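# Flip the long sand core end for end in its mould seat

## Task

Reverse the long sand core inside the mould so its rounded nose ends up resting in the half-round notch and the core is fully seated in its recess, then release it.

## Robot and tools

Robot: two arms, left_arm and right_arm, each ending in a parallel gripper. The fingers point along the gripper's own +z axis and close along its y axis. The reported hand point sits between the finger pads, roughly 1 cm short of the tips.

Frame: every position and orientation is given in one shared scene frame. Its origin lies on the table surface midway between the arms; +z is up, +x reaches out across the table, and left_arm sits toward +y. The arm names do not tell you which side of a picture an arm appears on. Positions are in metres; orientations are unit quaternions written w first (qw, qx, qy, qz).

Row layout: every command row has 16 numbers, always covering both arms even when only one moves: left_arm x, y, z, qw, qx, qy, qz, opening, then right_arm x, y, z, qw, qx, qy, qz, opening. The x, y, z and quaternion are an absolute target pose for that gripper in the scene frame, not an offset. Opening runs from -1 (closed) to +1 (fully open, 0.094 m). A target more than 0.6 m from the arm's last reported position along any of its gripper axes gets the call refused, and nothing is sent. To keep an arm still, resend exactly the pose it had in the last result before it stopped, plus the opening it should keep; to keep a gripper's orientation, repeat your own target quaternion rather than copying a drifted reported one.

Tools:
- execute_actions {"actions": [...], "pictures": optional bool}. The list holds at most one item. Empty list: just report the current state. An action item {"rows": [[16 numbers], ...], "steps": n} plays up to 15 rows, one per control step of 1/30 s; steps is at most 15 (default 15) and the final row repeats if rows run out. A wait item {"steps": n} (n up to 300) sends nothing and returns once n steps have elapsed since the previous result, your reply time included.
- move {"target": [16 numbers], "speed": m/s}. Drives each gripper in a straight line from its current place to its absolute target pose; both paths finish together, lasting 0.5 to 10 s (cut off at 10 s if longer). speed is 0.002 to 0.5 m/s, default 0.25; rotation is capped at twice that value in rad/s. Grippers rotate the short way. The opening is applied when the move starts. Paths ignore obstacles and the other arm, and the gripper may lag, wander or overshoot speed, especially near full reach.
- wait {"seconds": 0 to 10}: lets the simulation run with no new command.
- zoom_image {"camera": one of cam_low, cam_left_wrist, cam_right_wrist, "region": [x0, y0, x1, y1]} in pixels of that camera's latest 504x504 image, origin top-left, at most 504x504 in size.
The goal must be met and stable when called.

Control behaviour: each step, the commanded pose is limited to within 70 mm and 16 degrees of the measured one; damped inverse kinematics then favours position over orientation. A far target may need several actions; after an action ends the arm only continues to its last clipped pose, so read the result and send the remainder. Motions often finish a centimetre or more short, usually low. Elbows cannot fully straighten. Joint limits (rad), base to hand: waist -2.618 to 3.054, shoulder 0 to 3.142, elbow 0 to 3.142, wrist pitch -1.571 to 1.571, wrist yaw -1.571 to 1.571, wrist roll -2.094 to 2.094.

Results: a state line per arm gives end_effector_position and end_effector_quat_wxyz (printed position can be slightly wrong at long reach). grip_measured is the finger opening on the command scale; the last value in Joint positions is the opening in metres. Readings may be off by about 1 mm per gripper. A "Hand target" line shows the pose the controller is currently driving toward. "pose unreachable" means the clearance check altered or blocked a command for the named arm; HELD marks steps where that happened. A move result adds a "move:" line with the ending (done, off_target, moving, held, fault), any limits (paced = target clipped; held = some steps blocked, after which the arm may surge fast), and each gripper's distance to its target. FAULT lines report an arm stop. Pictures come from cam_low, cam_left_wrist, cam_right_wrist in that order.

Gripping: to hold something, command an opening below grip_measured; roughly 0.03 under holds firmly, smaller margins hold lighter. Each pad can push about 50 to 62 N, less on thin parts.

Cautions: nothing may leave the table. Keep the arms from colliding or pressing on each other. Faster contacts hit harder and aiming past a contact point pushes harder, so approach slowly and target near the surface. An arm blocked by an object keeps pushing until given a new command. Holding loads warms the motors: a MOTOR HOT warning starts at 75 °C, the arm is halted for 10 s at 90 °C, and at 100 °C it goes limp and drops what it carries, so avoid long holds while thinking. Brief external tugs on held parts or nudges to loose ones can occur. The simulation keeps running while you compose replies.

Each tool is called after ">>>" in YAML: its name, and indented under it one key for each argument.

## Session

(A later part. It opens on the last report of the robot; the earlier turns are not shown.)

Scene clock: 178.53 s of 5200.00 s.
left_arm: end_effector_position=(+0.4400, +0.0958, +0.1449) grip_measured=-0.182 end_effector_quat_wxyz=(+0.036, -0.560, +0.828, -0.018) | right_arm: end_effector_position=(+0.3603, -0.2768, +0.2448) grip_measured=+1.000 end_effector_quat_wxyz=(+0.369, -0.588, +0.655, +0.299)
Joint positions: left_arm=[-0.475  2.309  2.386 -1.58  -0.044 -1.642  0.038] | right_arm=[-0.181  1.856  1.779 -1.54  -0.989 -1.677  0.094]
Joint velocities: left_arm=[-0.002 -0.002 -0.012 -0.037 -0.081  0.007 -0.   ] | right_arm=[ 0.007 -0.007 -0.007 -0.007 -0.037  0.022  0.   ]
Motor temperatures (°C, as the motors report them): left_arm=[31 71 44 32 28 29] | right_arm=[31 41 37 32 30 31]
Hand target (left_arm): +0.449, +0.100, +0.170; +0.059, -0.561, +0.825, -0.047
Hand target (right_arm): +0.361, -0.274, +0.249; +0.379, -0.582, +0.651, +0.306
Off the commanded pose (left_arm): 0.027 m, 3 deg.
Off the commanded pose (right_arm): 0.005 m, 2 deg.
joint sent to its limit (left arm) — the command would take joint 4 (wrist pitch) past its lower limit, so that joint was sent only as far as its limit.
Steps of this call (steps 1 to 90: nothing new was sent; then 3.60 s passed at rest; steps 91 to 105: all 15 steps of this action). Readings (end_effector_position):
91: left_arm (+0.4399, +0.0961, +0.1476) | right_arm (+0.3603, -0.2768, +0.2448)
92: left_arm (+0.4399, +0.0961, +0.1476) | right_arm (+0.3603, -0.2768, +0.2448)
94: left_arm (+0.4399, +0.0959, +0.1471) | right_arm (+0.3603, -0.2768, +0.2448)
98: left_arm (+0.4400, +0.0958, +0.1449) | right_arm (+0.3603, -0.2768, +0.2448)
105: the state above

>>> execute_actions:
  actions:
    - {"rows": [[0.4502, 0.099, 0.1693, 0.052, -0.5615, 0.825, -0.035, -0.22, 0.3614, -0.2743, 0.2489, 0.379, -0.582, 0.651, 0.306, 1],[0.4504, 0.099, 0.1686, 0.051, -0.5615, 0.825, -0.035, -0.22, 0.3614, -0.2743, 0.2489, 0.379, -0.582, 0.651, 0.306, 1],[0.4506, 0.0989, 0.1679, 0.051, -0.5615, 0.825, -0.034, -0.22, 0.3614, -0.2743, 0.2489, 0.379, -0.582, 0.651, 0.306, 1],[0.4508, 0.0988, 0.1672, 0.05, -0.5615, 0.825, -0.034, -0.215, 0.3614, -0.2743, 0.2489, 0.379, -0.582, 0.651, 0.306, 1],[0.451, 0.0987, 0.1665, 0.05, -0.5615, 0.825, -0.034, -0.215, 0.3614, -0.2743, 0.2489, 0.379, -0.582, 0.651, 0.306, 1],[0.4512, 0.0986, 0.1658, 0.049, -0.5615, 0.825, -0.033, -0.215, 0.3614, -0.2743, 0.2489, 0.379, -0.582, 0.651, 0.306, 1],[0.4514, 0.0985, 0.1651, 0.049, -0.5615, 0.825, -0.033, -0.21, 0.3614, -0.2743, 0.2489, 0.379, -0.582, 0.651, 0.306, 1],[0.4516, 0.0984, 0.1644, 0.048, -0.5615, 0.825, -0.033, -0.21, 0.3614, -0.2743, 0.2489, 0.379, -0.582, 0.651, 0.306, 1],[0.4518, 0.0983, 0.1637, 0.048, -0.5615, 0.825, -0.032, -0.21, 0.3614, -0.2743, 0.2489, 0.379, -0.582, 0.651, 0.306, 1],[0.452, 0.0982, 0.163, 0.047, -0.562, 0.825, -0.032, -0.21, 0.3614, -0.2743, 0.2489, 0.379, -0.582, 0.651, 0.306, 1],[0.452, 0.0982, 0.1623, 0.047, -0.562, 0.825, -0.032, -0.21, 0.3614, -0.2743, 0.2489, 0.379, -0.582, 0.651, 0.306, 1],[0.452, 0.0982, 0.1616, 0.046, -0.562, 0.825, -0.031, -0.21, 0.3614, -0.2743, 0.2489, 0.379, -0.582, 0.651, 0.306, 1]], "steps": 15}

>>> zoom_image:
  camera: "cam_right_wrist"
  region: [205, 0, 375, 170]

>>> zoom_image:
  camera: "cam_left_wrist"
  region: [100, 140, 340, 380]

Scene clock: 191.20 s of 5200.00 s.
left_arm: end_effector_position=(+0.4408, +0.0954, +0.1437) grip_measured=-0.182 end_effector_quat_wxyz=(+0.033, -0.561, +0.827, -0.020) | right_arm: end_effector_position=(+0.3603, -0.2768, +0.2448) grip_measured=+1.000 end_effector_quat_wxyz=(+0.369, -0.588, +0.655, +0.299)
Joint positions: left_arm=[-0.472  2.314  2.39  -1.58  -0.037 -1.642  0.038] | right_arm=[-0.181  1.856  1.779 -1.54  -0.989 -1.677  0.094]
Joint velocities: left_arm=[ 0.007  0.007 -0.022  0.007 -0.037 -0.022 -0.002] | right_arm=[-0.007  0.007  0.027 -0.037 -0.007 -0.051  0.   ]
Motor temperatures (°C, as the motors report them): left_arm=[31 70 45 32 28 29] | right_arm=[31 41 37 31 30 31]
Hand target (left_arm): +0.451, +0.099, +0.161; +0.053, -0.562, +0.825, -0.042
Hand target (right_arm): +0.361, -0.274, +0.249; +0.379, -0.582, +0.651, +0.306
Off the commanded pose (left_arm): 0.021 m, 2 deg.
Off the commanded pose (right_arm): 0.005 m, 2 deg.
joint sent to its limit (left arm) — the command would take joint 4 (wrist pitch) past its lower limit, so that joint was sent only as far as its limit.
Steps of this call (steps 1 to 90: nothing new was sent; then 9.17 s passed at rest; steps 91 to 105: all 15 steps of this action). Readings (end_effector_position):
91: left_arm (+0.4400, +0.0958, +0.1449) | right_arm (+0.3603, -0.2768, +0.2448)
92: left_arm (+0.4400, +0.0959, +0.1449) | right_arm (+0.3603, -0.2768, +0.2448)
94: left_arm (+0.4400, +0.0960, +0.1446) | right_arm (+0.3603, -0.2768, +0.2448)
98: left_arm (+0.4405, +0.0956, +0.1444) | right_arm (+0.3603, -0.2768, +0.2448)
105: the state above

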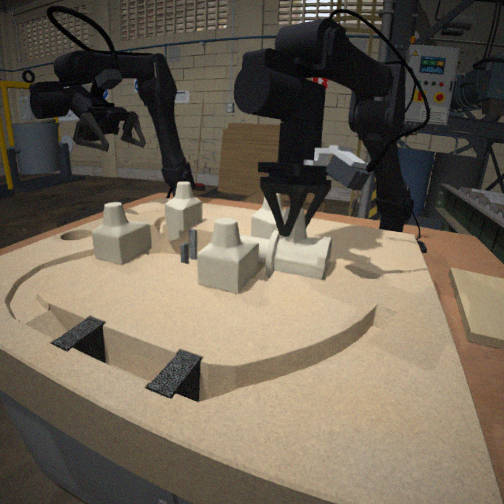

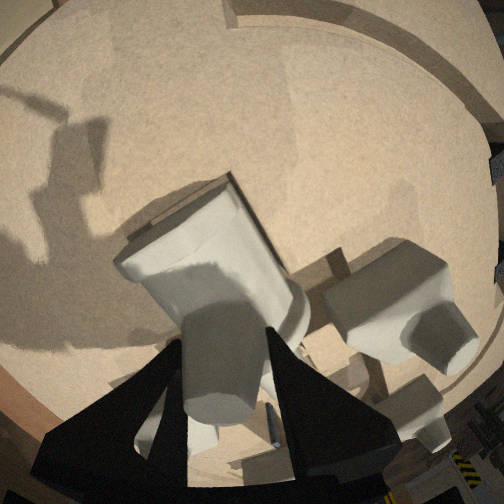

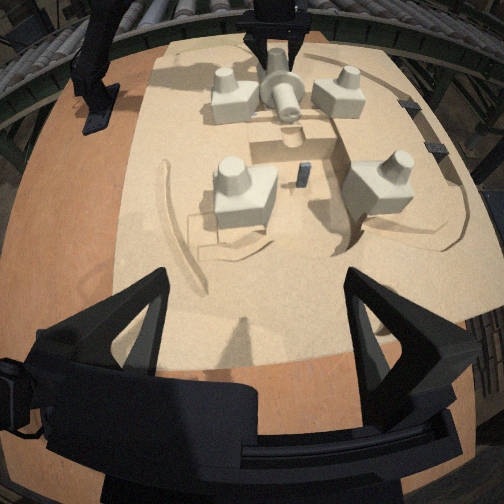

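Region (205, 0, 375, 170) of cam_right_wrist's 504x504 image, scaled by 2.965, with more detail than that image has.

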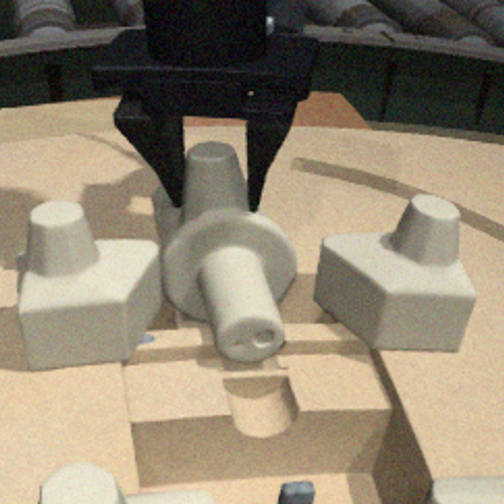

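Region (100, 140, 340, 380) of cam_left_wrist's 504x504 image, scaled by 2.100, with more detail than that image has.

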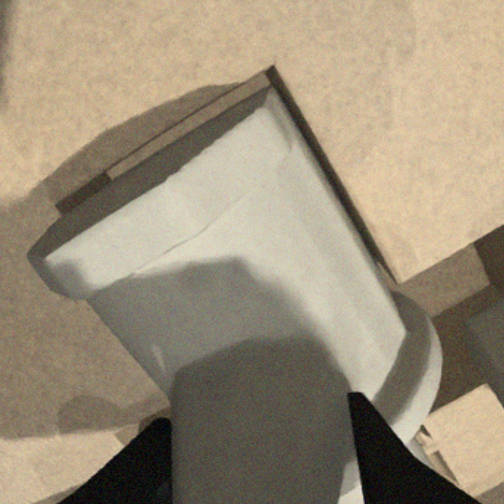

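>>> execute_actions:
  actions:
    - {"rows": [[0.452, 0.0982, 0.161, 0.046, -0.562, 0.825, -0.031, -0.207, 0.3614, -0.2743, 0.2489, 0.379, -0.582, 0.651, 0.306, 1],[0.452, 0.0982, 0.1604, 0.045, -0.562, 0.825, -0.031, -0.205, 0.3614, -0.2743, 0.2489, 0.379, -0.582, 0.651, 0.306, 1],[0.452, 0.0982, 0.1598, 0.045, -0.562, 0.825, -0.03, -0.203, 0.3614, -0.2743, 0.2489, 0.379, -0.582, 0.651, 0.306, 1],[0.452, 0.0982, 0.1592, 0.044, -0.562, 0.825, -0.03, -0.201, 0.3614, -0.2743, 0.2489, 0.379, -0.582, 0.651, 0.306, 1],[0.452, 0.0982, 0.1586, 0.044, -0.562, 0.825, -0.03, -0.199, 0.3614, -0.2743, 0.2489, 0.379, -0.582, 0.651, 0.306, 1],[0.452, 0.0982, 0.158, 0.043, -0.562, 0.8255, -0.029, -0.197, 0.3614, -0.2743, 0.2489, 0.379, -0.582, 0.651, 0.306, 1],[0.452, 0.0982, 0.1574, 0.043, -0.562, 0.8255, -0.029, -0.195, 0.3614, -0.2743, 0.2489, 0.379, -0.582, 0.651, 0.306, 1],[0.452, 0.0982, 0.1568, 0.042, -0.562, 0.8255, -0.029, -0.193, 0.3614, -0.2743, 0.2489, 0.379, -0.582, 0.651, 0.306, 1],[0.452, 0.0982, 0.1562, 0.042, -0.562, 0.8255, -0.028, -0.192, 0.3614, -0.2743, 0.2489, 0.379, -0.582, 0.651, 0.306, 1],[0.452, 0.0982, 0.1556, 0.041, -0.562, 0.8255, -0.028, -0.191, 0.3614, -0.2743, 0.2489, 0.379, -0.582, 0.651, 0.306, 1],[0.452, 0.0982, 0.155, 0.041, -0.562, 0.8255, -0.028, -0.19, 0.3614, -0.2743, 0.2489, 0.379, -0.582, 0.651, 0.306, 1]], "steps": 15}
  pictures: false

Scene clock: 197.00 s of 5200.00 s.
left_arm: end_effector_position=(+0.4407, +0.0954, +0.1434) grip_measured=-0.178 end_effector_quat_wxyz=(+0.030, -0.561, +0.827, -0.020) | right_arm: end_effector_position=(+0.3603, -0.2768, +0.2448) grip_measured=+1.000 end_effector_quat_wxyz=(+0.369, -0.588, +0.655, +0.299)
Joint positions: left_arm=[-0.47   2.315  2.39  -1.581 -0.032 -1.64   0.039] | right_arm=[-0.181  1.856  1.779 -1.54  -0.989 -1.677  0.094]
Joint velocities: left_arm=[ 0.002 -0.002 -0.002 -0.022  0.007 -0.051 -0.001] | right_arm=[-0.022 -0.012  0.002  0.037 -0.022  0.037  0.   ]
Motor temperatures (°C, as the motors report them): left_arm=[31 69 45 32 28 29] | right_arm=[31 41 37 31 30 31]
Hand target (left_arm): +0.451, +0.099, +0.155; +0.046, -0.562, +0.825, -0.037
Hand target (right_arm): +0.361, -0.274, +0.249; +0.379, -0.582, +0.651, +0.306
Off the commanded pose (left_arm): 0.016 m, 2 deg.
Off the commanded pose (right_arm): 0.005 m, 2 deg.
joint sent to its limit (left arm) — the command would take joint 4 (wrist pitch) past its lower limit, so that joint was sent only as far as its limit.
Steps of this call (steps 1 to 90: nothing new was sent; then 2.30 s passed at rest; steps 91 to 105: all 15 steps of this action). Readings (end_effector_position):
91: left_arm (+0.4407, +0.0954, +0.1437) | right_arm (+0.3603, -0.2768, +0.2448)
92: left_arm (+0.4407, +0.0954, +0.1437) | right_arm (+0.3603, -0.2768, +0.2448)
94: left_arm (+0.4407, +0.0954, +0.1437) | right_arm (+0.3603, -0.2768, +0.2448)
98: left_arm (+0.4406, +0.0953, +0.1434) | right_arm (+0.3603, -0.2768, +0.2448)
105: the state above

Gradually open the fingers so the core can roll level and settle.

>>> execute_actions:
  actions:
    - {"rows": [[0.452, 0.0982, 0.155, 0.041, -0.562, 0.8255, -0.028, -0.187, 0.3614, -0.2743, 0.2489, 0.379, -0.582, 0.651, 0.306, 1],[0.452, 0.0982, 0.155, 0.041, -0.562, 0.8255, -0.028, -0.184, 0.3614, -0.2743, 0.2489, 0.379, -0.582, 0.651, 0.306, 1],[0.452, 0.0982, 0.155, 0.041, -0.562, 0.8255, -0.028, -0.181, 0.3614, -0.2743, 0.2489, 0.379, -0.582, 0.651, 0.306, 1],[0.452, 0.0982, 0.155, 0.041, -0.562, 0.8255, -0.028, -0.178, 0.3614, -0.2743, 0.2489, 0.379, -0.582, 0.651, 0.306, 1],[0.452, 0.0982, 0.155, 0.041, -0.562, 0.8255, -0.028, -0.175, 0.3614, -0.2743, 0.2489, 0.379, -0.582, 0.651, 0.306, 1],[0.452, 0.0982, 0.155, 0.041, -0.562, 0.8255, -0.028, -0.172, 0.3614, -0.2743, 0.2489, 0.379, -0.582, 0.651, 0.306, 1],[0.452, 0.0982, 0.155, 0.041, -0.562, 0.8255, -0.028, -0.169, 0.3614, -0.2743, 0.2489, 0.379, -0.582, 0.651, 0.306, 1],[0.452, 0.0982, 0.155, 0.041, -0.562, 0.8255, -0.028, -0.166, 0.3614, -0.2743, 0.2489, 0.379, -0.582, 0.651, 0.306, 1],[0.452, 0.0982, 0.155, 0.041, -0.562, 0.8255, -0.028, -0.163, 0.3614, -0.2743, 0.2489, 0.379, -0.582, 0.651, 0.306, 1],[0.452, 0.0982, 0.155, 0.041, -0.562, 0.8255, -0.028, -0.16, 0.3614, -0.2743, 0.2489, 0.379, -0.582, 0.651, 0.306, 1],[0.452, 0.0982, 0.155, 0.041, -0.562, 0.8255, -0.028, -0.157, 0.3614, -0.2743, 0.2489, 0.379, -0.582, 0.651, 0.306, 1],[0.452, 0.0982, 0.155, 0.041, -0.562, 0.8255, -0.028, -0.154, 0.3614, -0.2743, 0.2489, 0.379, -0.582, 0.651, 0.306, 1],[0.452, 0.0982, 0.155, 0.041, -0.562, 0.8255, -0.028, -0.15, 0.3614, -0.2743, 0.2489, 0.379, -0.582, 0.651, 0.306, 1]], "steps": 15}

>>> zoom_image:
  camera: "cam_right_wrist"
  region: [205, 0, 375, 170]

>>> zoom_image:
  camera: "cam_left_wrist"
  region: [100, 140, 340, 380]

Scene clock: 204.27 s of 5200.00 s.
left_arm: end_effector_position=(+0.4422, +0.0947, +0.1412) grip_measured=-0.149 end_effector_quat_wxyz=(+0.030, -0.560, +0.828, -0.020) | right_arm: end_effector_position=(+0.3603, -0.2768, +0.2448) grip_measured=+1.000 end_effector_quat_wxyz=(+0.369, -0.588, +0.655, +0.299)
Joint positions: left_arm=[-0.47   2.325  2.399 -1.581 -0.032 -1.638  0.04 ] | right_arm=[-0.181  1.856  1.779 -1.54  -0.989 -1.677  0.094]
Joint velocities: left_arm=[-0.007  0.081  0.076 -0.007 -0.125  0.037 -0.001] | right_arm=[-0.007  0.002  0.007 -0.007  0.022 -0.007  0.   ]
Motor temperatures (°C, as the motors report them): left_arm=[31 68 45 32 28 29] | right_arm=[31 41 37 31 30 31]
Hand target (left_arm): +0.451, +0.099, +0.155; +0.046, -0.562, +0.825, -0.037
Hand target (right_arm): +0.361, -0.274, +0.249; +0.379, -0.582, +0.651, +0.306
Off the commanded pose (left_arm): 0.017 m, 2 deg.
Off the commanded pose (right_arm): 0.005 m, 2 deg.
joint sent to its limit (left arm) — the command would take joint 4 (wrist pitch) past its lower limit, so that joint was sent only as far as its limit.
Steps of this call (steps 1 to 90: nothing new was sent; then 3.77 s passed at rest; steps 91 to 105: all 15 steps of this action). Readings (end_effector_position):
91: left_arm (+0.4407, +0.0955, +0.1434) | right_arm (+0.3603, -0.2768, +0.2448)
92: left_arm (+0.4407, +0.0955, +0.1434) | right_arm (+0.3603, -0.2768, +0.2448)
94: left_arm (+0.4411, +0.0952, +0.1427) | right_arm (+0.3603, -0.2768, +0.2448)
98: left_arm (+0.4412, +0.0951, +0.1428) | right_arm (+0.3603, -0.2768, +0.2448)
105: the state above

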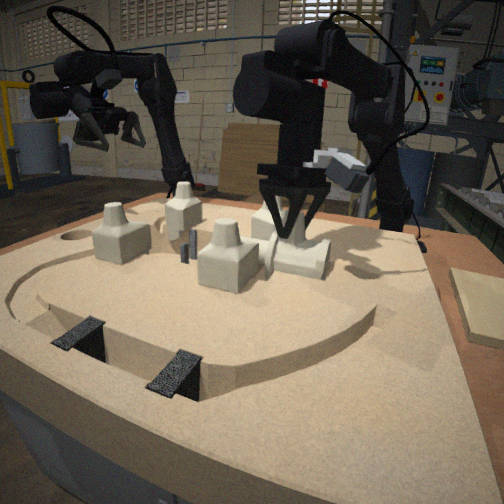

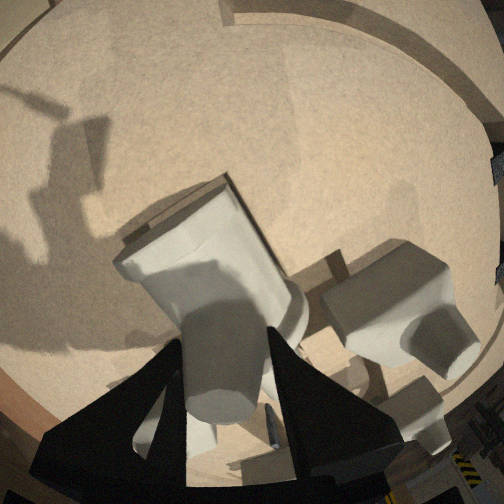

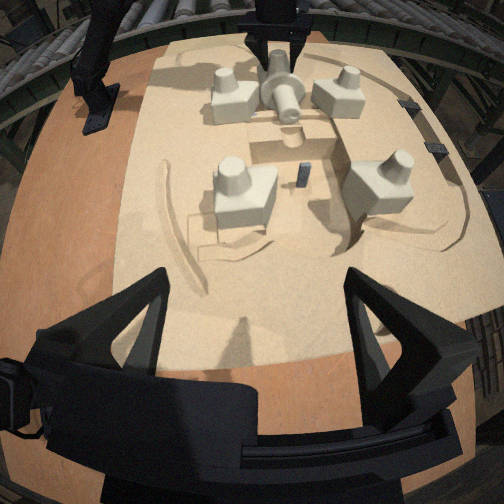

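Region (205, 0, 375, 170) of cam_right_wrist's 504x504 image, scaled by 2.965, with more detail than that image has.

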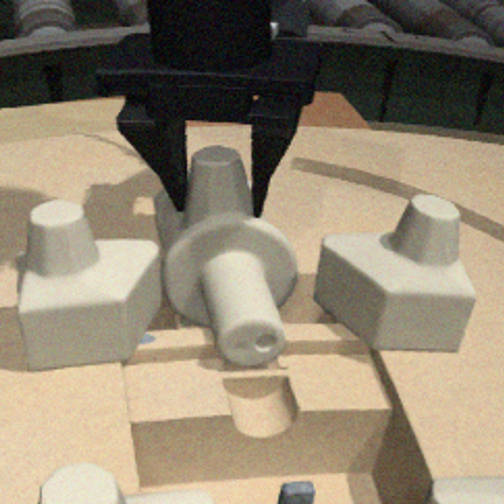

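Region (100, 140, 340, 380) of cam_left_wrist's 504x504 image, scaled by 2.100, with more detail than that image has.

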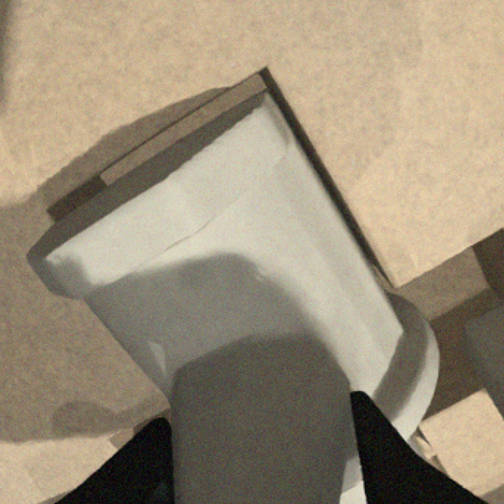

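It's settling. Continue opening gradually.

>>> execute_actions:
  actions:
    - {"rows": [[0.452, 0.0985, 0.155, 0.041, -0.562, 0.8255, -0.028, -0.146, 0.3614, -0.2743, 0.2489, 0.379, -0.582, 0.651, 0.306, 1],[0.452, 0.0985, 0.155, 0.041, -0.562, 0.8255, -0.028, -0.142, 0.3614, -0.2743, 0.2489, 0.379, -0.582, 0.651, 0.306, 1],[0.452, 0.0985, 0.155, 0.041, -0.562, 0.8255, -0.028, -0.138, 0.3614, -0.2743, 0.2489, 0.379, -0.582, 0.651, 0.306, 1],[0.452, 0.0985, 0.155, 0.041, -0.562, 0.8255, -0.028, -0.134, 0.3614, -0.2743, 0.2489, 0.379, -0.582, 0.651, 0.306, 1],[0.452, 0.0985, 0.155, 0.041, -0.562, 0.8255, -0.028, -0.13, 0.3614, -0.2743, 0.2489, 0.379, -0.582, 0.651, 0.306, 1],[0.452, 0.0985, 0.155, 0.041, -0.562, 0.8255, -0.028, -0.126, 0.3614, -0.2743, 0.2489, 0.379, -0.582, 0.651, 0.306, 1],[0.452, 0.0985, 0.155, 0.041, -0.562, 0.8255, -0.028, -0.122, 0.3614, -0.2743, 0.2489, 0.379, -0.582, 0.651, 0.306, 1],[0.452, 0.0985, 0.155, 0.041, -0.562, 0.8255, -0.028, -0.118, 0.3614, -0.2743, 0.2489, 0.379, -0.582, 0.651, 0.306, 1],[0.452, 0.0985, 0.155, 0.041, -0.562, 0.8255, -0.028, -0.114, 0.3614, -0.2743, 0.2489, 0.379, -0.582, 0.651, 0.306, 1],[0.452, 0.0985, 0.155, 0.041, -0.562, 0.8255, -0.028, -0.11, 0.3614, -0.2743, 0.2489, 0.379, -0.582, 0.651, 0.306, 1],[0.452, 0.0985, 0.155, 0.041, -0.562, 0.8255, -0.028, -0.106, 0.3614, -0.2743, 0.2489, 0.379, -0.582, 0.651, 0.306, 1],[0.452, 0.0985, 0.155, 0.041, -0.562, 0.8255, -0.028, -0.102, 0.3614, -0.2743, 0.2489, 0.379, -0.582, 0.651, 0.306, 1],[0.452, 0.0985, 0.155, 0.041, -0.562, 0.8255, -0.028, -0.098, 0.3614, -0.2743, 0.2489, 0.379, -0.582, 0.651, 0.306, 1]], "steps": 15}

>>> zoom_image:
  camera: "cam_right_wrist"
  region: [205, 0, 375, 170]

>>> zoom_image:
  camera: "cam_left_wrist"
  region: [100, 140, 340, 380]

Scene clock: 212.60 s of 5200.00 s.
left_arm: end_effector_position=(+0.4475, +0.0958, +0.1428) grip_measured=-0.100 end_effector_quat_wxyz=(+0.035, -0.561, +0.826, -0.025) | right_arm: end_effector_position=(+0.3603, -0.2768, +0.2448) grip_measured=+1.000 end_effector_quat_wxyz=(+0.369, -0.588, +0.655, +0.299)
Joint positions: left_arm=[-0.464  2.331  2.416 -1.576 -0.035 -1.635  0.042] | right_arm=[-0.181  1.856  1.779 -1.54  -0.989 -1.677  0.094]
Joint velocities: left_arm=[ 0.002  0.012  0.007 -0.037  0.037 -0.037  0.001] | right_arm=[ 0.002  0.012  0.007  0.095  0.007 -0.007  0.   ]
Motor temperatures (°C, as the motors report them): left_arm=[31 67 45 32 28 29] | right_arm=[31 41 37 31 30 31]
Hand target (left_arm): +0.452, +0.099, +0.155; +0.047, -0.561, +0.825, -0.037
Hand target (right_arm): +0.361, -0.274, +0.249; +0.379, -0.582, +0.651, +0.306
Off the commanded pose (left_arm): 0.013 m, 1 deg.
Off the commanded pose (right_arm): 0.005 m, 2 deg.
joint sent to its limit (left arm) — the command would take joint 4 (wrist pitch) past its lower limit, so that joint was sent only as far as its limit.
Steps of this call (steps 1 to 90: nothing new was sent; then 4.83 s passed at rest; steps 91 to 105: all 15 steps of this action). Readings (end_effector_position):
91: left_arm (+0.4432, +0.0956, +0.1402) | right_arm (+0.3603, -0.2768, +0.2448)
92: left_arm (+0.4432, +0.0956, +0.1402) | right_arm (+0.3603, -0.2768, +0.2448)
94: left_arm (+0.4434, +0.0961, +0.1396) | right_arm (+0.3603, -0.2768, +0.2448)
98: left_arm (+0.4456, +0.0966, +0.1399) | right_arm (+0.3603, -0.2768, +0.2448)
105: the state above

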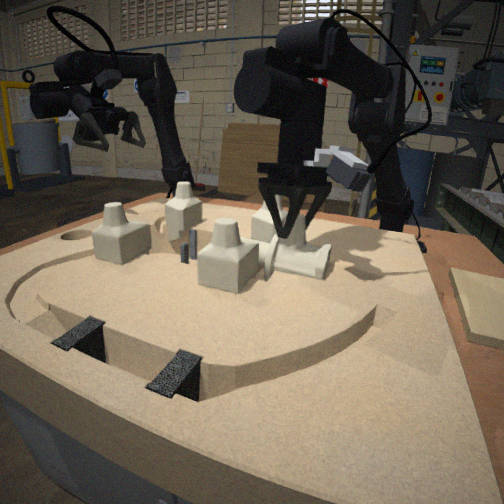

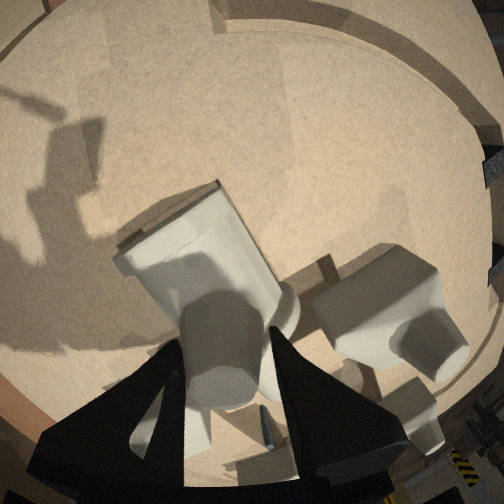

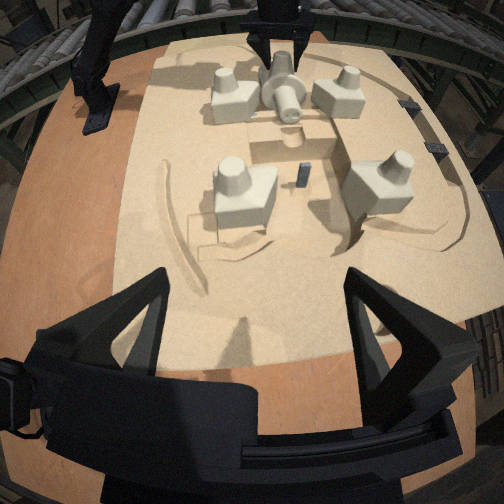

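Region (205, 0, 375, 170) of cam_right_wrist's 504x504 image, scaled by 2.965, with more detail than that image has.

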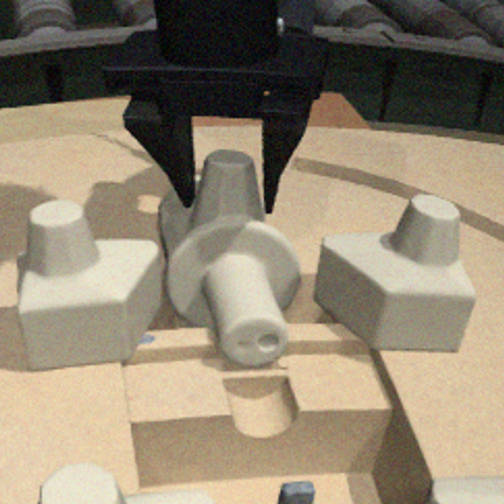

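Region (100, 140, 340, 380) of cam_left_wrist's 504x504 image, scaled by 2.100, with more detail than that image has.

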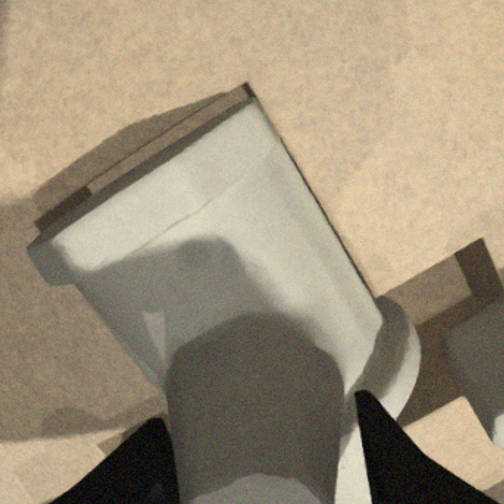

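>>> execute_actions:
  actions:
    - {"rows": [[0.4515, 0.0985, 0.155, 0.041, -0.562, 0.8255, -0.028, -0.07, 0.3614, -0.2743, 0.2489, 0.379, -0.582, 0.651, 0.306, 1],[0.451, 0.0985, 0.155, 0.041, -0.562, 0.8255, -0.028, -0.04, 0.3614, -0.2743, 0.2489, 0.379, -0.582, 0.651, 0.306, 1],[0.4505, 0.0985, 0.155, 0.041, -0.562, 0.8255, -0.028, 0.0, 0.3614, -0.2743, 0.2489, 0.379, -0.582, 0.651, 0.306, 1],[0.45, 0.0985, 0.155, 0.041, -0.562, 0.8255, -0.028, 0.05, 0.3614, -0.2743, 0.2489, 0.379, -0.582, 0.651, 0.306, 1],[0.45, 0.0985, 0.155, 0.041, -0.562, 0.8255, -0.028, 0.1, 0.3614, -0.2743, 0.2489, 0.379, -0.582, 0.651, 0.306, 1],[0.45, 0.0985, 0.155, 0.041, -0.562, 0.8255, -0.028, 0.15, 0.3614, -0.2743, 0.2489, 0.379, -0.582, 0.651, 0.306, 1],[0.45, 0.0985, 0.155, 0.041, -0.562, 0.8255, -0.028, 0.2, 0.3614, -0.2743, 0.2489, 0.379, -0.582, 0.651, 0.306, 1]], "steps": 12}
  pictures: false

>>> move:
  target: [0.448, 0.098, 0.215, 0.085, -0.559, 0.822, -0.06, 0.2, 0.3614, -0.2743, 0.2489, 0.379, -0.582, 0.651, 0.306, 1]
  speed: 0.06

>>> zoom_image:
  camera: "cam_right_wrist"
  region: [205, 0, 375, 170]

>>> zoom_image:
  camera: "cam_low"
  region: [215, 160, 365, 310]

Scene clock: 220.13 s of 5200.00 s.
left_arm: end_effector_position=(+0.4475, +0.0958, +0.1428) grip_measured=+0.198 end_effector_quat_wxyz=(+0.035, -0.561, +0.826, -0.025) | right_arm: end_effector_position=(+0.3603, -0.2768, +0.2448) grip_measured=+1.000 end_effector_quat_wxyz=(+0.369, -0.588, +0.655, +0.299)
Joint positions: left_arm=[-0.464  2.331  2.416 -1.576 -0.035 -1.635  0.056] | right_arm=[-0.181  1.856  1.779 -1.54  -0.989 -1.677  0.094]
Joint velocities: left_arm=[-0.007 -0.007 -0.007 -0.007  0.051 -0.022  0.001] | right_arm=[-0.017  0.012 -0.002  0.022 -0.037  0.022  0.   ]
Motor temperatures (°C, as the motors report them): left_arm=[31 67 44 32 28 29] | right_arm=[31 41 37 31 30 31]
Hand target (left_arm): +0.450, +0.099, +0.155; +0.045, -0.562, +0.825, -0.035
Hand target (right_arm): +0.361, -0.274, +0.249; +0.379, -0.582, +0.651, +0.306
Off the commanded pose (left_arm): 0.013 m, 1 deg.
Off the commanded pose (right_arm): 0.005 m, 2 deg.
joint sent to its limit (left arm) — the command would take joint 4 (wrist pitch) past its lower limit, so that joint was sent only as far as its limit.
Steps of this call (steps 1 to 90: nothing new was sent; then 4.13 s passed at rest; steps 91 to 102: all 12 steps of this action). Readings (end_effector_position):
91: left_arm (+0.4475, +0.0958, +0.1428) | right_arm (+0.3603, -0.2768, +0.2448)
92: left_arm (+0.4475, +0.0958, +0.1428) | right_arm (+0.3603, -0.2768, +0.2448)
94: left_arm (+0.4475, +0.0958, +0.1428) | right_arm (+0.3603, -0.2768, +0.2448)
98: left_arm (+0.4475, +0.0958, +0.1428) | right_arm (+0.3603, -0.2768, +0.2448)
102: the state above

Scene clock: 221.93 s of 5200.00 s.
left_arm: end_effector_position=(+0.4478, +0.0998, +0.1982) grip_measured=+0.198 end_effector_quat_wxyz=(+0.086, -0.558, +0.822, -0.074) | right_arm: end_effector_position=(+0.3603, -0.2769, +0.2447) grip_measured=+1.000 end_effector_quat_wxyz=(+0.369, -0.588, +0.655, +0.299)
Joint positions: left_arm=[-0.471  2.224  2.444 -1.576 -0.075 -1.635  0.056] | right_arm=[-0.181  1.856  1.779 -1.54  -0.988 -1.677  0.094]
Joint velocities: left_arm=[-0.002  0.007  0.017 -0.066 -0.007  0.037 -0.   ] | right_arm=[ 0.002  0.007  0.012 -0.007  0.051  0.007  0.   ]
Motor temperatures (°C, as the motors report them): left_arm=[31 68 44 32 28 29] | right_arm=[31 41 37 31 30 31]
Hand target (left_arm): +0.447, +0.099, +0.214; +0.101, -0.556, +0.820, -0.088
Hand target (right_arm): +0.361, -0.274, +0.249; +0.379, -0.582, +0.651, +0.306
Off the commanded pose (left_arm): 0.017 m, 2 deg.
Off the commanded pose (right_arm): 0.005 m, 2 deg.
joint sent to its limit (left arm) — the command would take joint 4 (wrist pitch) past its lower limit, so that joint was sent only as far as its limit.
move: off_target (left_arm)

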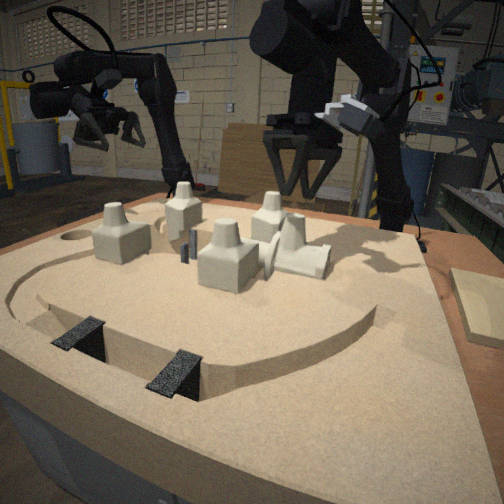

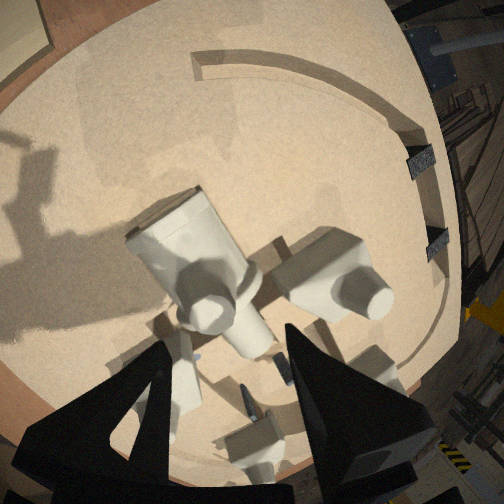

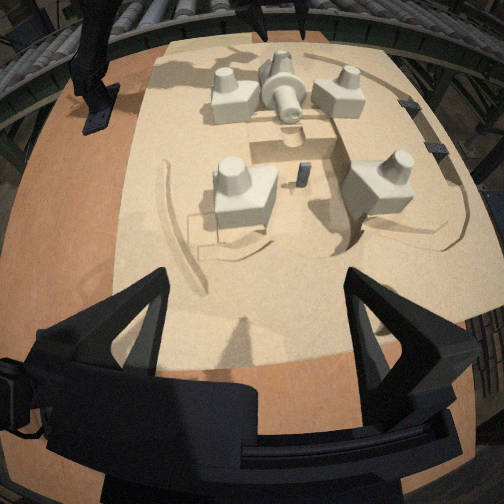

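Region (205, 0, 375, 170) of cam_right_wrist's 504x504 image, scaled by 2.965, with more detail than that image has.

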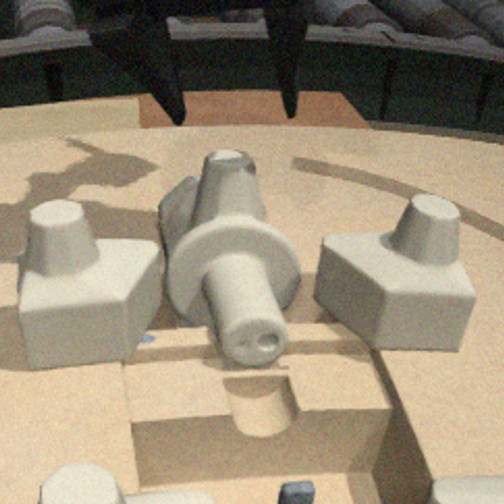

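Region (215, 160, 365, 310) of cam_low's 504x504 image, scaled by 3.360, with more detail than that image has.

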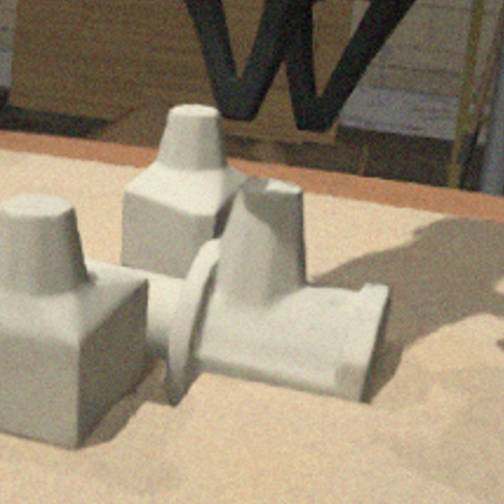

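>>> zoom_image:
  camera: "cam_right_wrist"
  region: [250, 60, 330, 140]

>>> zoom_image:
  camera: "cam_left_wrist"
  region: [110, 170, 310, 370]

Region (250, 60, 330, 140) of cam_right_wrist's 504x504 image, scaled by 6.300, with more detail than that image has.

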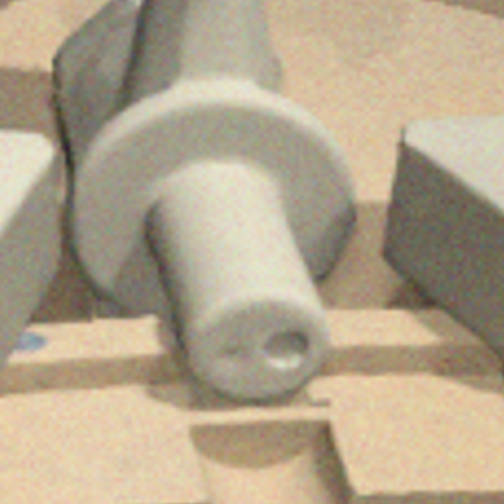

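Region (110, 170, 310, 370) of cam_left_wrist's 504x504 image, scaled by 2.520, with more detail than that image has.

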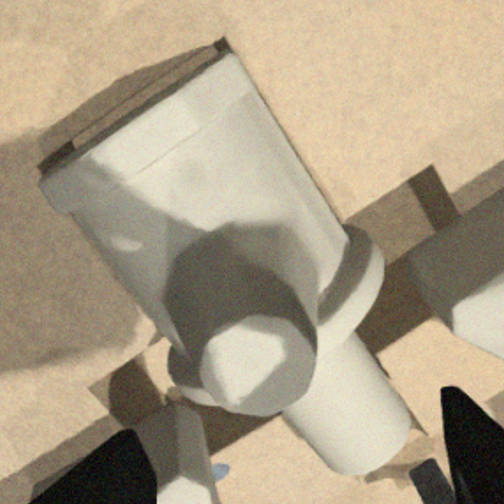

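>>> move:
  target: [0.448, 0.099, 0.151, 0.041, -0.562, 0.8255, -0.028, 0.2, 0.3614, -0.2743, 0.2489, 0.379, -0.582, 0.651, 0.306, 1]
  speed: 0.05

>>> zoom_image:
  camera: "cam_right_wrist"
  region: [205, 0, 375, 170]

Scene clock: 241.03 s of 5200.00 s.
left_arm: end_effector_position=(+0.4486, +0.0934, +0.1529) grip_measured=+0.198 end_effector_quat_wxyz=(+0.046, -0.558, +0.828, -0.036) | right_arm: end_effector_position=(+0.3603, -0.2769, +0.2446) grip_measured=+1.000 end_effector_quat_wxyz=(+0.369, -0.588, +0.655, +0.299)
Joint positions: left_arm=[-0.471  2.318  2.431 -1.576 -0.044 -1.635  0.056] | right_arm=[-0.181  1.856  1.779 -1.54  -0.988 -1.677  0.094]
Joint velocities: left_arm=[-0.002  0.002  0.007  0.037  0.037  0.007  0.   ] | right_arm=[-0.002  0.002 -0.002 -0.037 -0.007 -0.022  0.   ]
Motor temperatures (°C, as the motors report them): left_arm=[31 67 43 32 28 29] | right_arm=[31 41 37 31 30 31]
Hand target (left_arm): +0.448, +0.099, +0.151; +0.042, -0.562, +0.825, -0.031
Hand target (right_arm): +0.361, -0.274, +0.249; +0.379, -0.582, +0.651, +0.306
Off the commanded pose (left_arm): 0.006 m, 1 deg.
Off the commanded pose (right_arm): 0.005 m, 2 deg.
joint sent to its limit (left arm) — the command would take joint 4 (wrist pitch) past its lower limit, so that joint was sent only as far as its limit.
After step 90, 14.47 s passed at rest.
move: done

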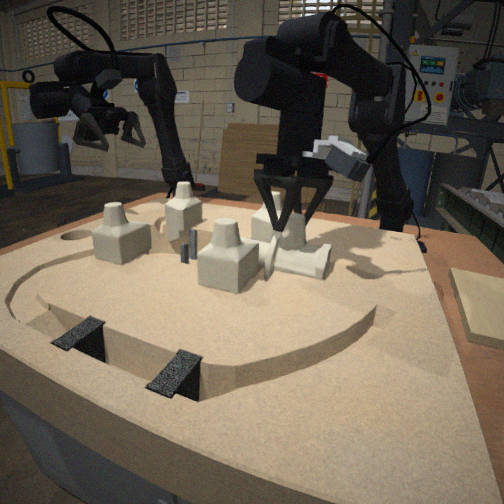

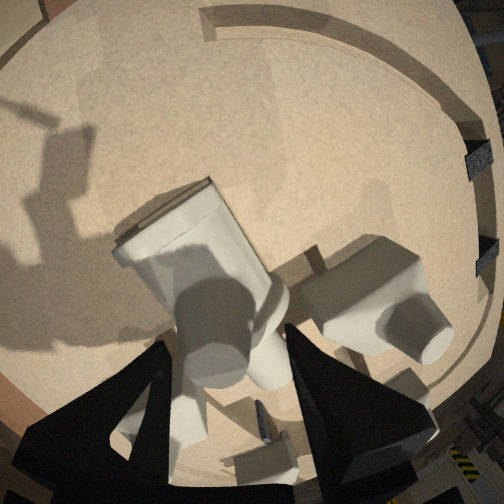

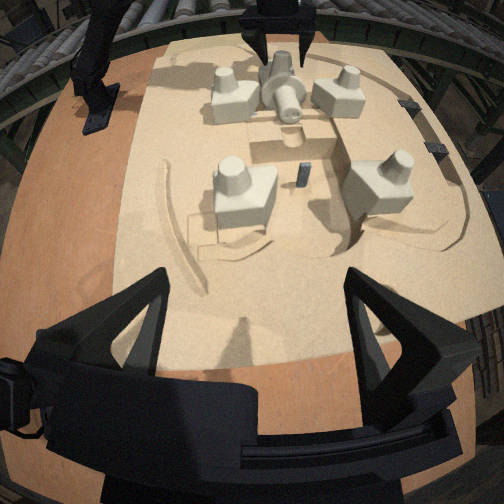

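Region (205, 0, 375, 170) of cam_right_wrist's 504x504 image, scaled by 2.965, with more detail than that image has.

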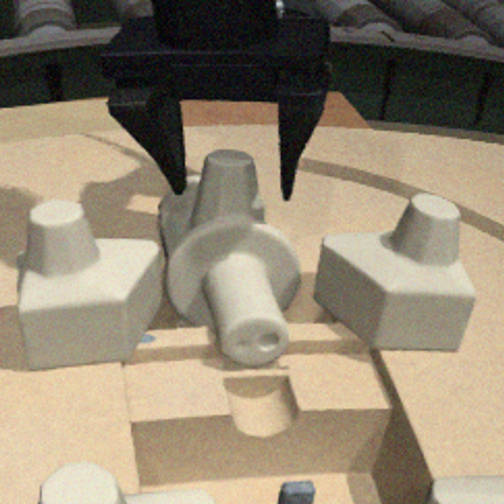

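>>> execute_actions:
  actions:
    - {"rows": [[0.4477, 0.0993, 0.1502, 0.04, -0.562, 0.8255, -0.027, 0.18, 0.3614, -0.2743, 0.2489, 0.379, -0.582, 0.651, 0.306, 1],[0.4474, 0.0996, 0.1494, 0.039, -0.562, 0.8255, -0.027, 0.16, 0.3614, -0.2743, 0.2489, 0.379, -0.582, 0.651, 0.306, 1],[0.4471, 0.0999, 0.1486, 0.039, -0.562, 0.8255, -0.026, 0.14, 0.3614, -0.2743, 0.2489, 0.379, -0.582, 0.651, 0.306, 1],[0.4468, 0.1002, 0.1478, 0.038, -0.562, 0.8255, -0.026, 0.12, 0.3614, -0.2743, 0.2489, 0.379, -0.582, 0.651, 0.306, 1],[0.4465, 0.1005, 0.147, 0.037, -0.562, 0.826, -0.025, 0.1, 0.3614, -0.2743, 0.2489, 0.379, -0.582, 0.651, 0.306, 1],[0.4462, 0.1008, 0.1462, 0.037, -0.562, 0.826, -0.025, 0.1, 0.3614, -0.2743, 0.2489, 0.379, -0.582, 0.651, 0.306, 1],[0.4459, 0.1011, 0.1454, 0.036, -0.562, 0.826, -0.024, 0.1, 0.3614, -0.2743, 0.2489, 0.379, -0.582, 0.651, 0.306, 1],[0.4456, 0.1014, 0.1446, 0.035, -0.562, 0.826, -0.024, 0.1, 0.3614, -0.2743, 0.2489, 0.379, -0.582, 0.651, 0.306, 1],[0.4453, 0.1017, 0.1438, 0.035, -0.562, 0.826, -0.023, 0.1, 0.3614, -0.2743, 0.2489, 0.379, -0.582, 0.651, 0.306, 1],[0.445, 0.102, 0.143, 0.034, -0.562, 0.826, -0.023, 0.1, 0.3614, -0.2743, 0.2489, 0.379, -0.582, 0.651, 0.306, 1],[0.445, 0.102, 0.1422, 0.034, -0.562, 0.826, -0.023, 0.1, 0.3614, -0.2743, 0.2489, 0.379, -0.582, 0.651, 0.306, 1],[0.445, 0.102, 0.1414, 0.033, -0.562, 0.826, -0.022, 0.1, 0.3614, -0.2743, 0.2489, 0.379, -0.582, 0.651, 0.306, 1]], "steps": 15}
  pictures: false

>>> execute_actions:
  actions:
    - {"steps": 8}

>>> zoom_image:
  camera: "cam_right_wrist"
  region: [205, 0, 375, 170]

Scene clock: 249.17 s of 5200.00 s.
left_arm: end_effector_position=(+0.4421, +0.0997, +0.1393) grip_measured=+0.102 end_effector_quat_wxyz=(+0.031, -0.561, +0.827, -0.015) | right_arm: end_effector_position=(+0.3603, -0.2768, +0.2448) grip_measured=+1.000 end_effector_quat_wxyz=(+0.369, -0.588, +0.655, +0.299)
Joint positions: left_arm=[-0.462  2.318  2.379 -1.575 -0.037 -1.633  0.052] | right_arm=[-0.181  1.856  1.779 -1.54  -0.989 -1.677  0.094]
Joint velocities: left_arm=[-0.007 -0.017 -0.012 -0.022 -0.051  0.037  0.001] | right_arm=[ 0.012 -0.002 -0.002 -0.022 -0.022  0.007  0.   ]
Motor temperatures (°C, as the motors report them): left_arm=[31 67 42 32 28 29] | right_arm=[31 41 37 31 30 31]
Hand target (left_arm): +0.445, +0.102, +0.142; +0.033, -0.562, +0.826, -0.022
Hand target (right_arm): +0.361, -0.274, +0.249; +0.379, -0.582, +0.651, +0.306
Off the commanded pose (left_arm): 0.004 m, 1 deg.
Off the commanded pose (right_arm): 0.005 m, 2 deg.
Steps of this call (steps 1 to 90: nothing new was sent; then 4.63 s passed at rest; steps 91 to 105: all 15 steps of this action). Readings (end_effector_position):
91: left_arm (+0.4485, +0.0932, +0.1529) | right_arm (+0.3603, -0.2769, +0.2447)
92: left_arm (+0.4485, +0.0932, +0.1529) | right_arm (+0.3603, -0.2769, +0.2447)
94: left_arm (+0.4485, +0.0932, +0.1529) | right_arm (+0.3603, -0.2769, +0.2447)
98: left_arm (+0.4466, +0.0956, +0.1484) | right_arm (+0.3603, -0.2769, +0.2447)
105: the state above

Scene clock: 249.43 s of 5200.00 s.
left_arm: end_effector_position=(+0.4423, +0.0994, +0.1394) grip_measured=+0.102 end_effector_quat_wxyz=(+0.030, -0.561, +0.827, -0.016) | right_arm: end_effector_position=(+0.3603, -0.2768, +0.2448) grip_measured=+1.000 end_effector_quat_wxyz=(+0.369, -0.588, +0.655, +0.299)
Joint positions: left_arm=[-0.462  2.318  2.379 -1.574 -0.036 -1.633  0.052] | right_arm=[-0.181  1.856  1.779 -1.54  -0.989 -1.677  0.094]
Joint velocities: left_arm=[-0.007 -0.012 -0.012  0.007  0.037 -0.007  0.001] | right_arm=[ 0.007 -0.007 -0.002 -0.051  0.037 -0.022  0.   ]
Motor temperatures (°C, as the motors report them): left_arm=[31 67 42 32 28 29] | right_arm=[31 41 37 31 30 31]
Hand target (left_arm): +0.445, +0.102, +0.142; +0.033, -0.562, +0.826, -0.022
Hand target (right_arm): +0.361, -0.274, +0.249; +0.379, -0.582, +0.651, +0.306
Off the commanded pose (left_arm): 0.004 m, 1 deg.
Off the commanded pose (right_arm): 0.005 m, 2 deg.
Steps of this call (steps 1 to 8: nothing new was sent). Readings (end_effector_position):
1: left_arm (+0.4422, +0.0996, +0.1393) | right_arm (+0.3603, -0.2768, +0.2448)
2: left_arm (+0.4422, +0.0995, +0.1393) | right_arm (+0.3603, -0.2768, +0.2448)
4: left_arm (+0.4422, +0.0995, +0.1393) | right_arm (+0.3603, -0.2768, +0.2448)
8: the state above

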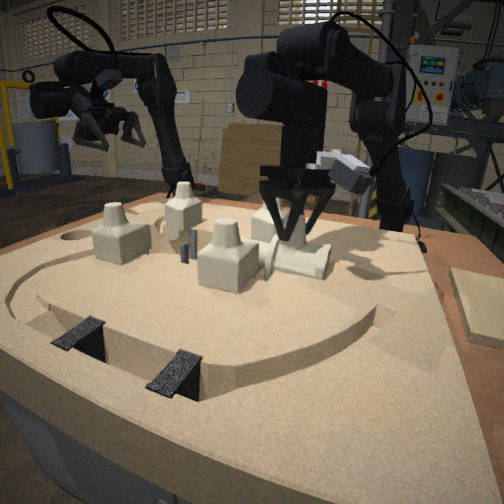

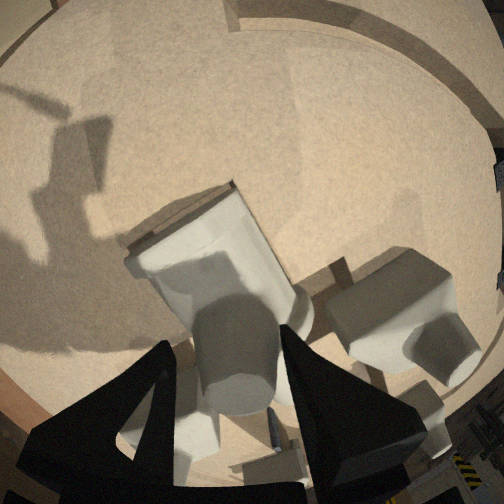

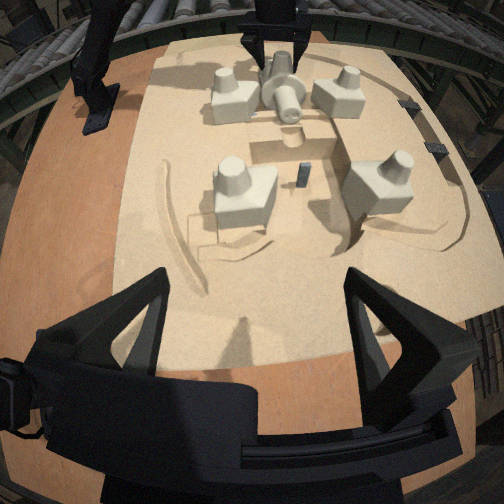

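Region (205, 0, 375, 170) of cam_right_wrist's 504x504 image, scaled by 2.965, with more detail than that image has.

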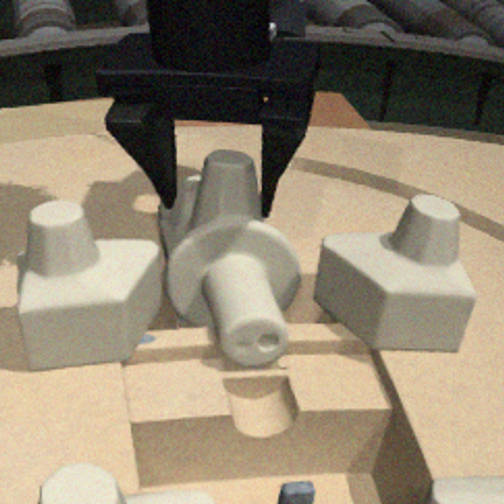

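>>> execute_actions:
  actions:
    - {"rows": [[0.4457, 0.1017, 0.1418, 0.034, -0.562, 0.826, -0.023, 0.1, 0.3614, -0.2743, 0.2489, 0.379, -0.582, 0.651, 0.306, 1],[0.4464, 0.1014, 0.1424, 0.035, -0.562, 0.826, -0.024, 0.1, 0.3614, -0.2743, 0.2489, 0.379, -0.582, 0.651, 0.306, 1],[0.4471, 0.1011, 0.143, 0.035, -0.562, 0.826, -0.024, 0.1, 0.3614, -0.2743, 0.2489, 0.379, -0.582, 0.651, 0.306, 1],[0.4478, 0.1008, 0.1436, 0.036, -0.562, 0.826, -0.025, 0.1, 0.3614, -0.2743, 0.2489, 0.379, -0.582, 0.651, 0.306, 1],[0.4485, 0.1005, 0.1442, 0.037, -0.562, 0.826, -0.025, 0.1, 0.3614, -0.2743, 0.2489, 0.379, -0.582, 0.651, 0.306, 1],[0.4492, 0.1002, 0.1448, 0.037, -0.562, 0.826, -0.026, 0.1, 0.3614, -0.2743, 0.2489, 0.379, -0.582, 0.651, 0.306, 1],[0.4499, 0.0999, 0.1454, 0.038, -0.562, 0.8255, -0.026, 0.1, 0.3614, -0.2743, 0.2489, 0.379, -0.582, 0.651, 0.306, 1],[0.4506, 0.0996, 0.146, 0.039, -0.562, 0.8255, -0.027, 0.1, 0.3614, -0.2743, 0.2489, 0.379, -0.582, 0.651, 0.306, 1],[0.4513, 0.0993, 0.1466, 0.039, -0.562, 0.8255, -0.027, 0.1, 0.3614, -0.2743, 0.2489, 0.379, -0.582, 0.651, 0.306, 1]], "steps": 15}
  pictures: false

Scene clock: 256.70 s of 5200.00 s.
left_arm: end_effector_position=(+0.4468, +0.0973, +0.1401) grip_measured=+0.102 end_effector_quat_wxyz=(+0.033, -0.561, +0.827, -0.021) | right_arm: end_effector_position=(+0.3603, -0.2768, +0.2448) grip_measured=+1.000 end_effector_quat_wxyz=(+0.369, -0.588, +0.655, +0.299)
Joint positions: left_arm=[-0.462  2.332  2.407 -1.575 -0.036 -1.633  0.052] | right_arm=[-0.181  1.856  1.779 -1.54  -0.989 -1.677  0.094]
Joint velocities: left_arm=[ 0.002 -0.007 -0.012 -0.007 -0.037 -0.037  0.   ] | right_arm=[ 0.002 -0.002  0.002  0.007 -0.022  0.007  0.   ]
Motor temperatures (°C, as the motors report them): left_arm=[31 67 42 32 28 29] | right_arm=[31 41 37 31 30 31]
Hand target (left_arm): +0.451, +0.099, +0.146; +0.040, -0.562, +0.826, -0.028
Hand target (right_arm): +0.361, -0.274, +0.249; +0.379, -0.582, +0.651, +0.306
Off the commanded pose (left_arm): 0.008 m, 1 deg.
Off the commanded pose (right_arm): 0.005 m, 2 deg.
joint sent to its limit (left arm) — the command would take joint 4 (wrist pitch) past its lower limit, so that joint was sent only as far as its limit.
Steps of this call (steps 1 to 90: nothing new was sent; then 3.77 s passed at rest; steps 91 to 105: all 15 steps of this action). Readings (end_effector_position):
91: left_arm (+0.4423, +0.0993, +0.1394) | right_arm (+0.3603, -0.2768, +0.2448)
92: left_arm (+0.4423, +0.0993, +0.1394) | right_arm (+0.3603, -0.2768, +0.2448)
94: left_arm (+0.4423, +0.0993, +0.1394) | right_arm (+0.3603, -0.2768, +0.2448)
98: left_arm (+0.4438, +0.0986, +0.1396) | right_arm (+0.3603, -0.2768, +0.2448)
105: the state above

Centred now. Close gently on the knob.

>>> execute_actions:
  actions:
    - {"rows": [[0.45, 0.0993, 0.1466, 0.039, -0.562, 0.8255, -0.027, 0.06, 0.3614, -0.2743, 0.2489, 0.379, -0.582, 0.651, 0.306, 1],[0.45, 0.0993, 0.1466, 0.039, -0.562, 0.8255, -0.027, 0.02, 0.3614, -0.2743, 0.2489, 0.379, -0.582, 0.651, 0.306, 1],[0.45, 0.0993, 0.1466, 0.039, -0.562, 0.8255, -0.027, -0.02, 0.3614, -0.2743, 0.2489, 0.379, -0.582, 0.651, 0.306, 1],[0.45, 0.0993, 0.1466, 0.039, -0.562, 0.8255, -0.027, -0.06, 0.3614, -0.2743, 0.2489, 0.379, -0.582, 0.651, 0.306, 1],[0.45, 0.0993, 0.1466, 0.039, -0.562, 0.8255, -0.027, -0.09, 0.3614, -0.2743, 0.2489, 0.379, -0.582, 0.651, 0.306, 1],[0.45, 0.0993, 0.1466, 0.039, -0.562, 0.8255, -0.027, -0.11, 0.3614, -0.2743, 0.2489, 0.379, -0.582, 0.651, 0.306, 1],[0.45, 0.0993, 0.1466, 0.039, -0.562, 0.8255, -0.027, -0.13, 0.3614, -0.2743, 0.2489, 0.379, -0.582, 0.651, 0.306, 1],[0.45, 0.0993, 0.1466, 0.039, -0.562, 0.8255, -0.027, -0.145, 0.3614, -0.2743, 0.2489, 0.379, -0.582, 0.651, 0.306, 1],[0.45, 0.0993, 0.1466, 0.039, -0.562, 0.8255, -0.027, -0.16, 0.3614, -0.2743, 0.2489, 0.379, -0.582, 0.651, 0.306, 1],[0.45, 0.0993, 0.1466, 0.039, -0.562, 0.8255, -0.027, -0.17, 0.3614, -0.2743, 0.2489, 0.379, -0.582, 0.651, 0.306, 1],[0.45, 0.0993, 0.1466, 0.039, -0.562, 0.8255, -0.027, -0.18, 0.3614, -0.2743, 0.2489, 0.379, -0.582, 0.651, 0.306, 1],[0.45, 0.0993, 0.1466, 0.039, -0.562, 0.8255, -0.027, -0.19, 0.3614, -0.2743, 0.2489, 0.379, -0.582, 0.651, 0.306, 1],[0.45, 0.0993, 0.1466, 0.039, -0.562, 0.8255, -0.027, -0.2, 0.3614, -0.2743, 0.2489, 0.379, -0.582, 0.651, 0.306, 1]], "steps": 15}
  pictures: false

Scene clock: 265.20 s of 5200.00 s.
left_arm: end_effector_position=(+0.4468, +0.0972, +0.1402) grip_measured=-0.191 end_effector_quat_wxyz=(+0.034, -0.561, +0.827, -0.022) | right_arm: end_effector_position=(+0.3603, -0.2768, +0.2448) grip_measured=+1.000 end_effector_quat_wxyz=(+0.369, -0.588, +0.655, +0.299)
Joint positions: left_arm=[-0.462  2.332  2.407 -1.575 -0.036 -1.633  0.038] | right_arm=[-0.181  1.856  1.779 -1.54  -0.989 -1.677  0.094]
Joint velocities: left_arm=[-0.002  0.002 -0.007 -0.007 -0.051  0.022 -0.001] | right_arm=[-0.017  0.002 -0.002  0.007  0.007  0.022  0.   ]
Motor temperatures (°C, as the motors report them): left_arm=[31 67 43 32 28 29] | right_arm=[31 41 37 31 30 31]
Hand target (left_arm): +0.450, +0.099, +0.147; +0.039, -0.562, +0.826, -0.028
Hand target (right_arm): +0.361, -0.274, +0.249; +0.379, -0.582, +0.651, +0.306
Off the commanded pose (left_arm): 0.007 m, 1 deg.
Off the commanded pose (right_arm): 0.005 m, 2 deg.
joint sent to its limit (left arm) — the command would take joint 4 (wrist pitch) past its lower limit, so that joint was sent only as far as its limit.
Steps of this call (steps 1 to 90: nothing new was sent; then 5.00 s passed at rest; steps 91 to 105: all 15 steps of this action). Readings (end_effector_position):
91: left_arm (+0.4468, +0.0972, +0.1402) | right_arm (+0.3603, -0.2768, +0.2448)
92: left_arm (+0.4468, +0.0972, +0.1402) | right_arm (+0.3603, -0.2768, +0.2448)
94: left_arm (+0.4468, +0.0972, +0.1402) | right_arm (+0.3603, -0.2768, +0.2448)
98: left_arm (+0.4468, +0.0972, +0.1402) | right_arm (+0.3603, -0.2768, +0.2448)
105: the state above


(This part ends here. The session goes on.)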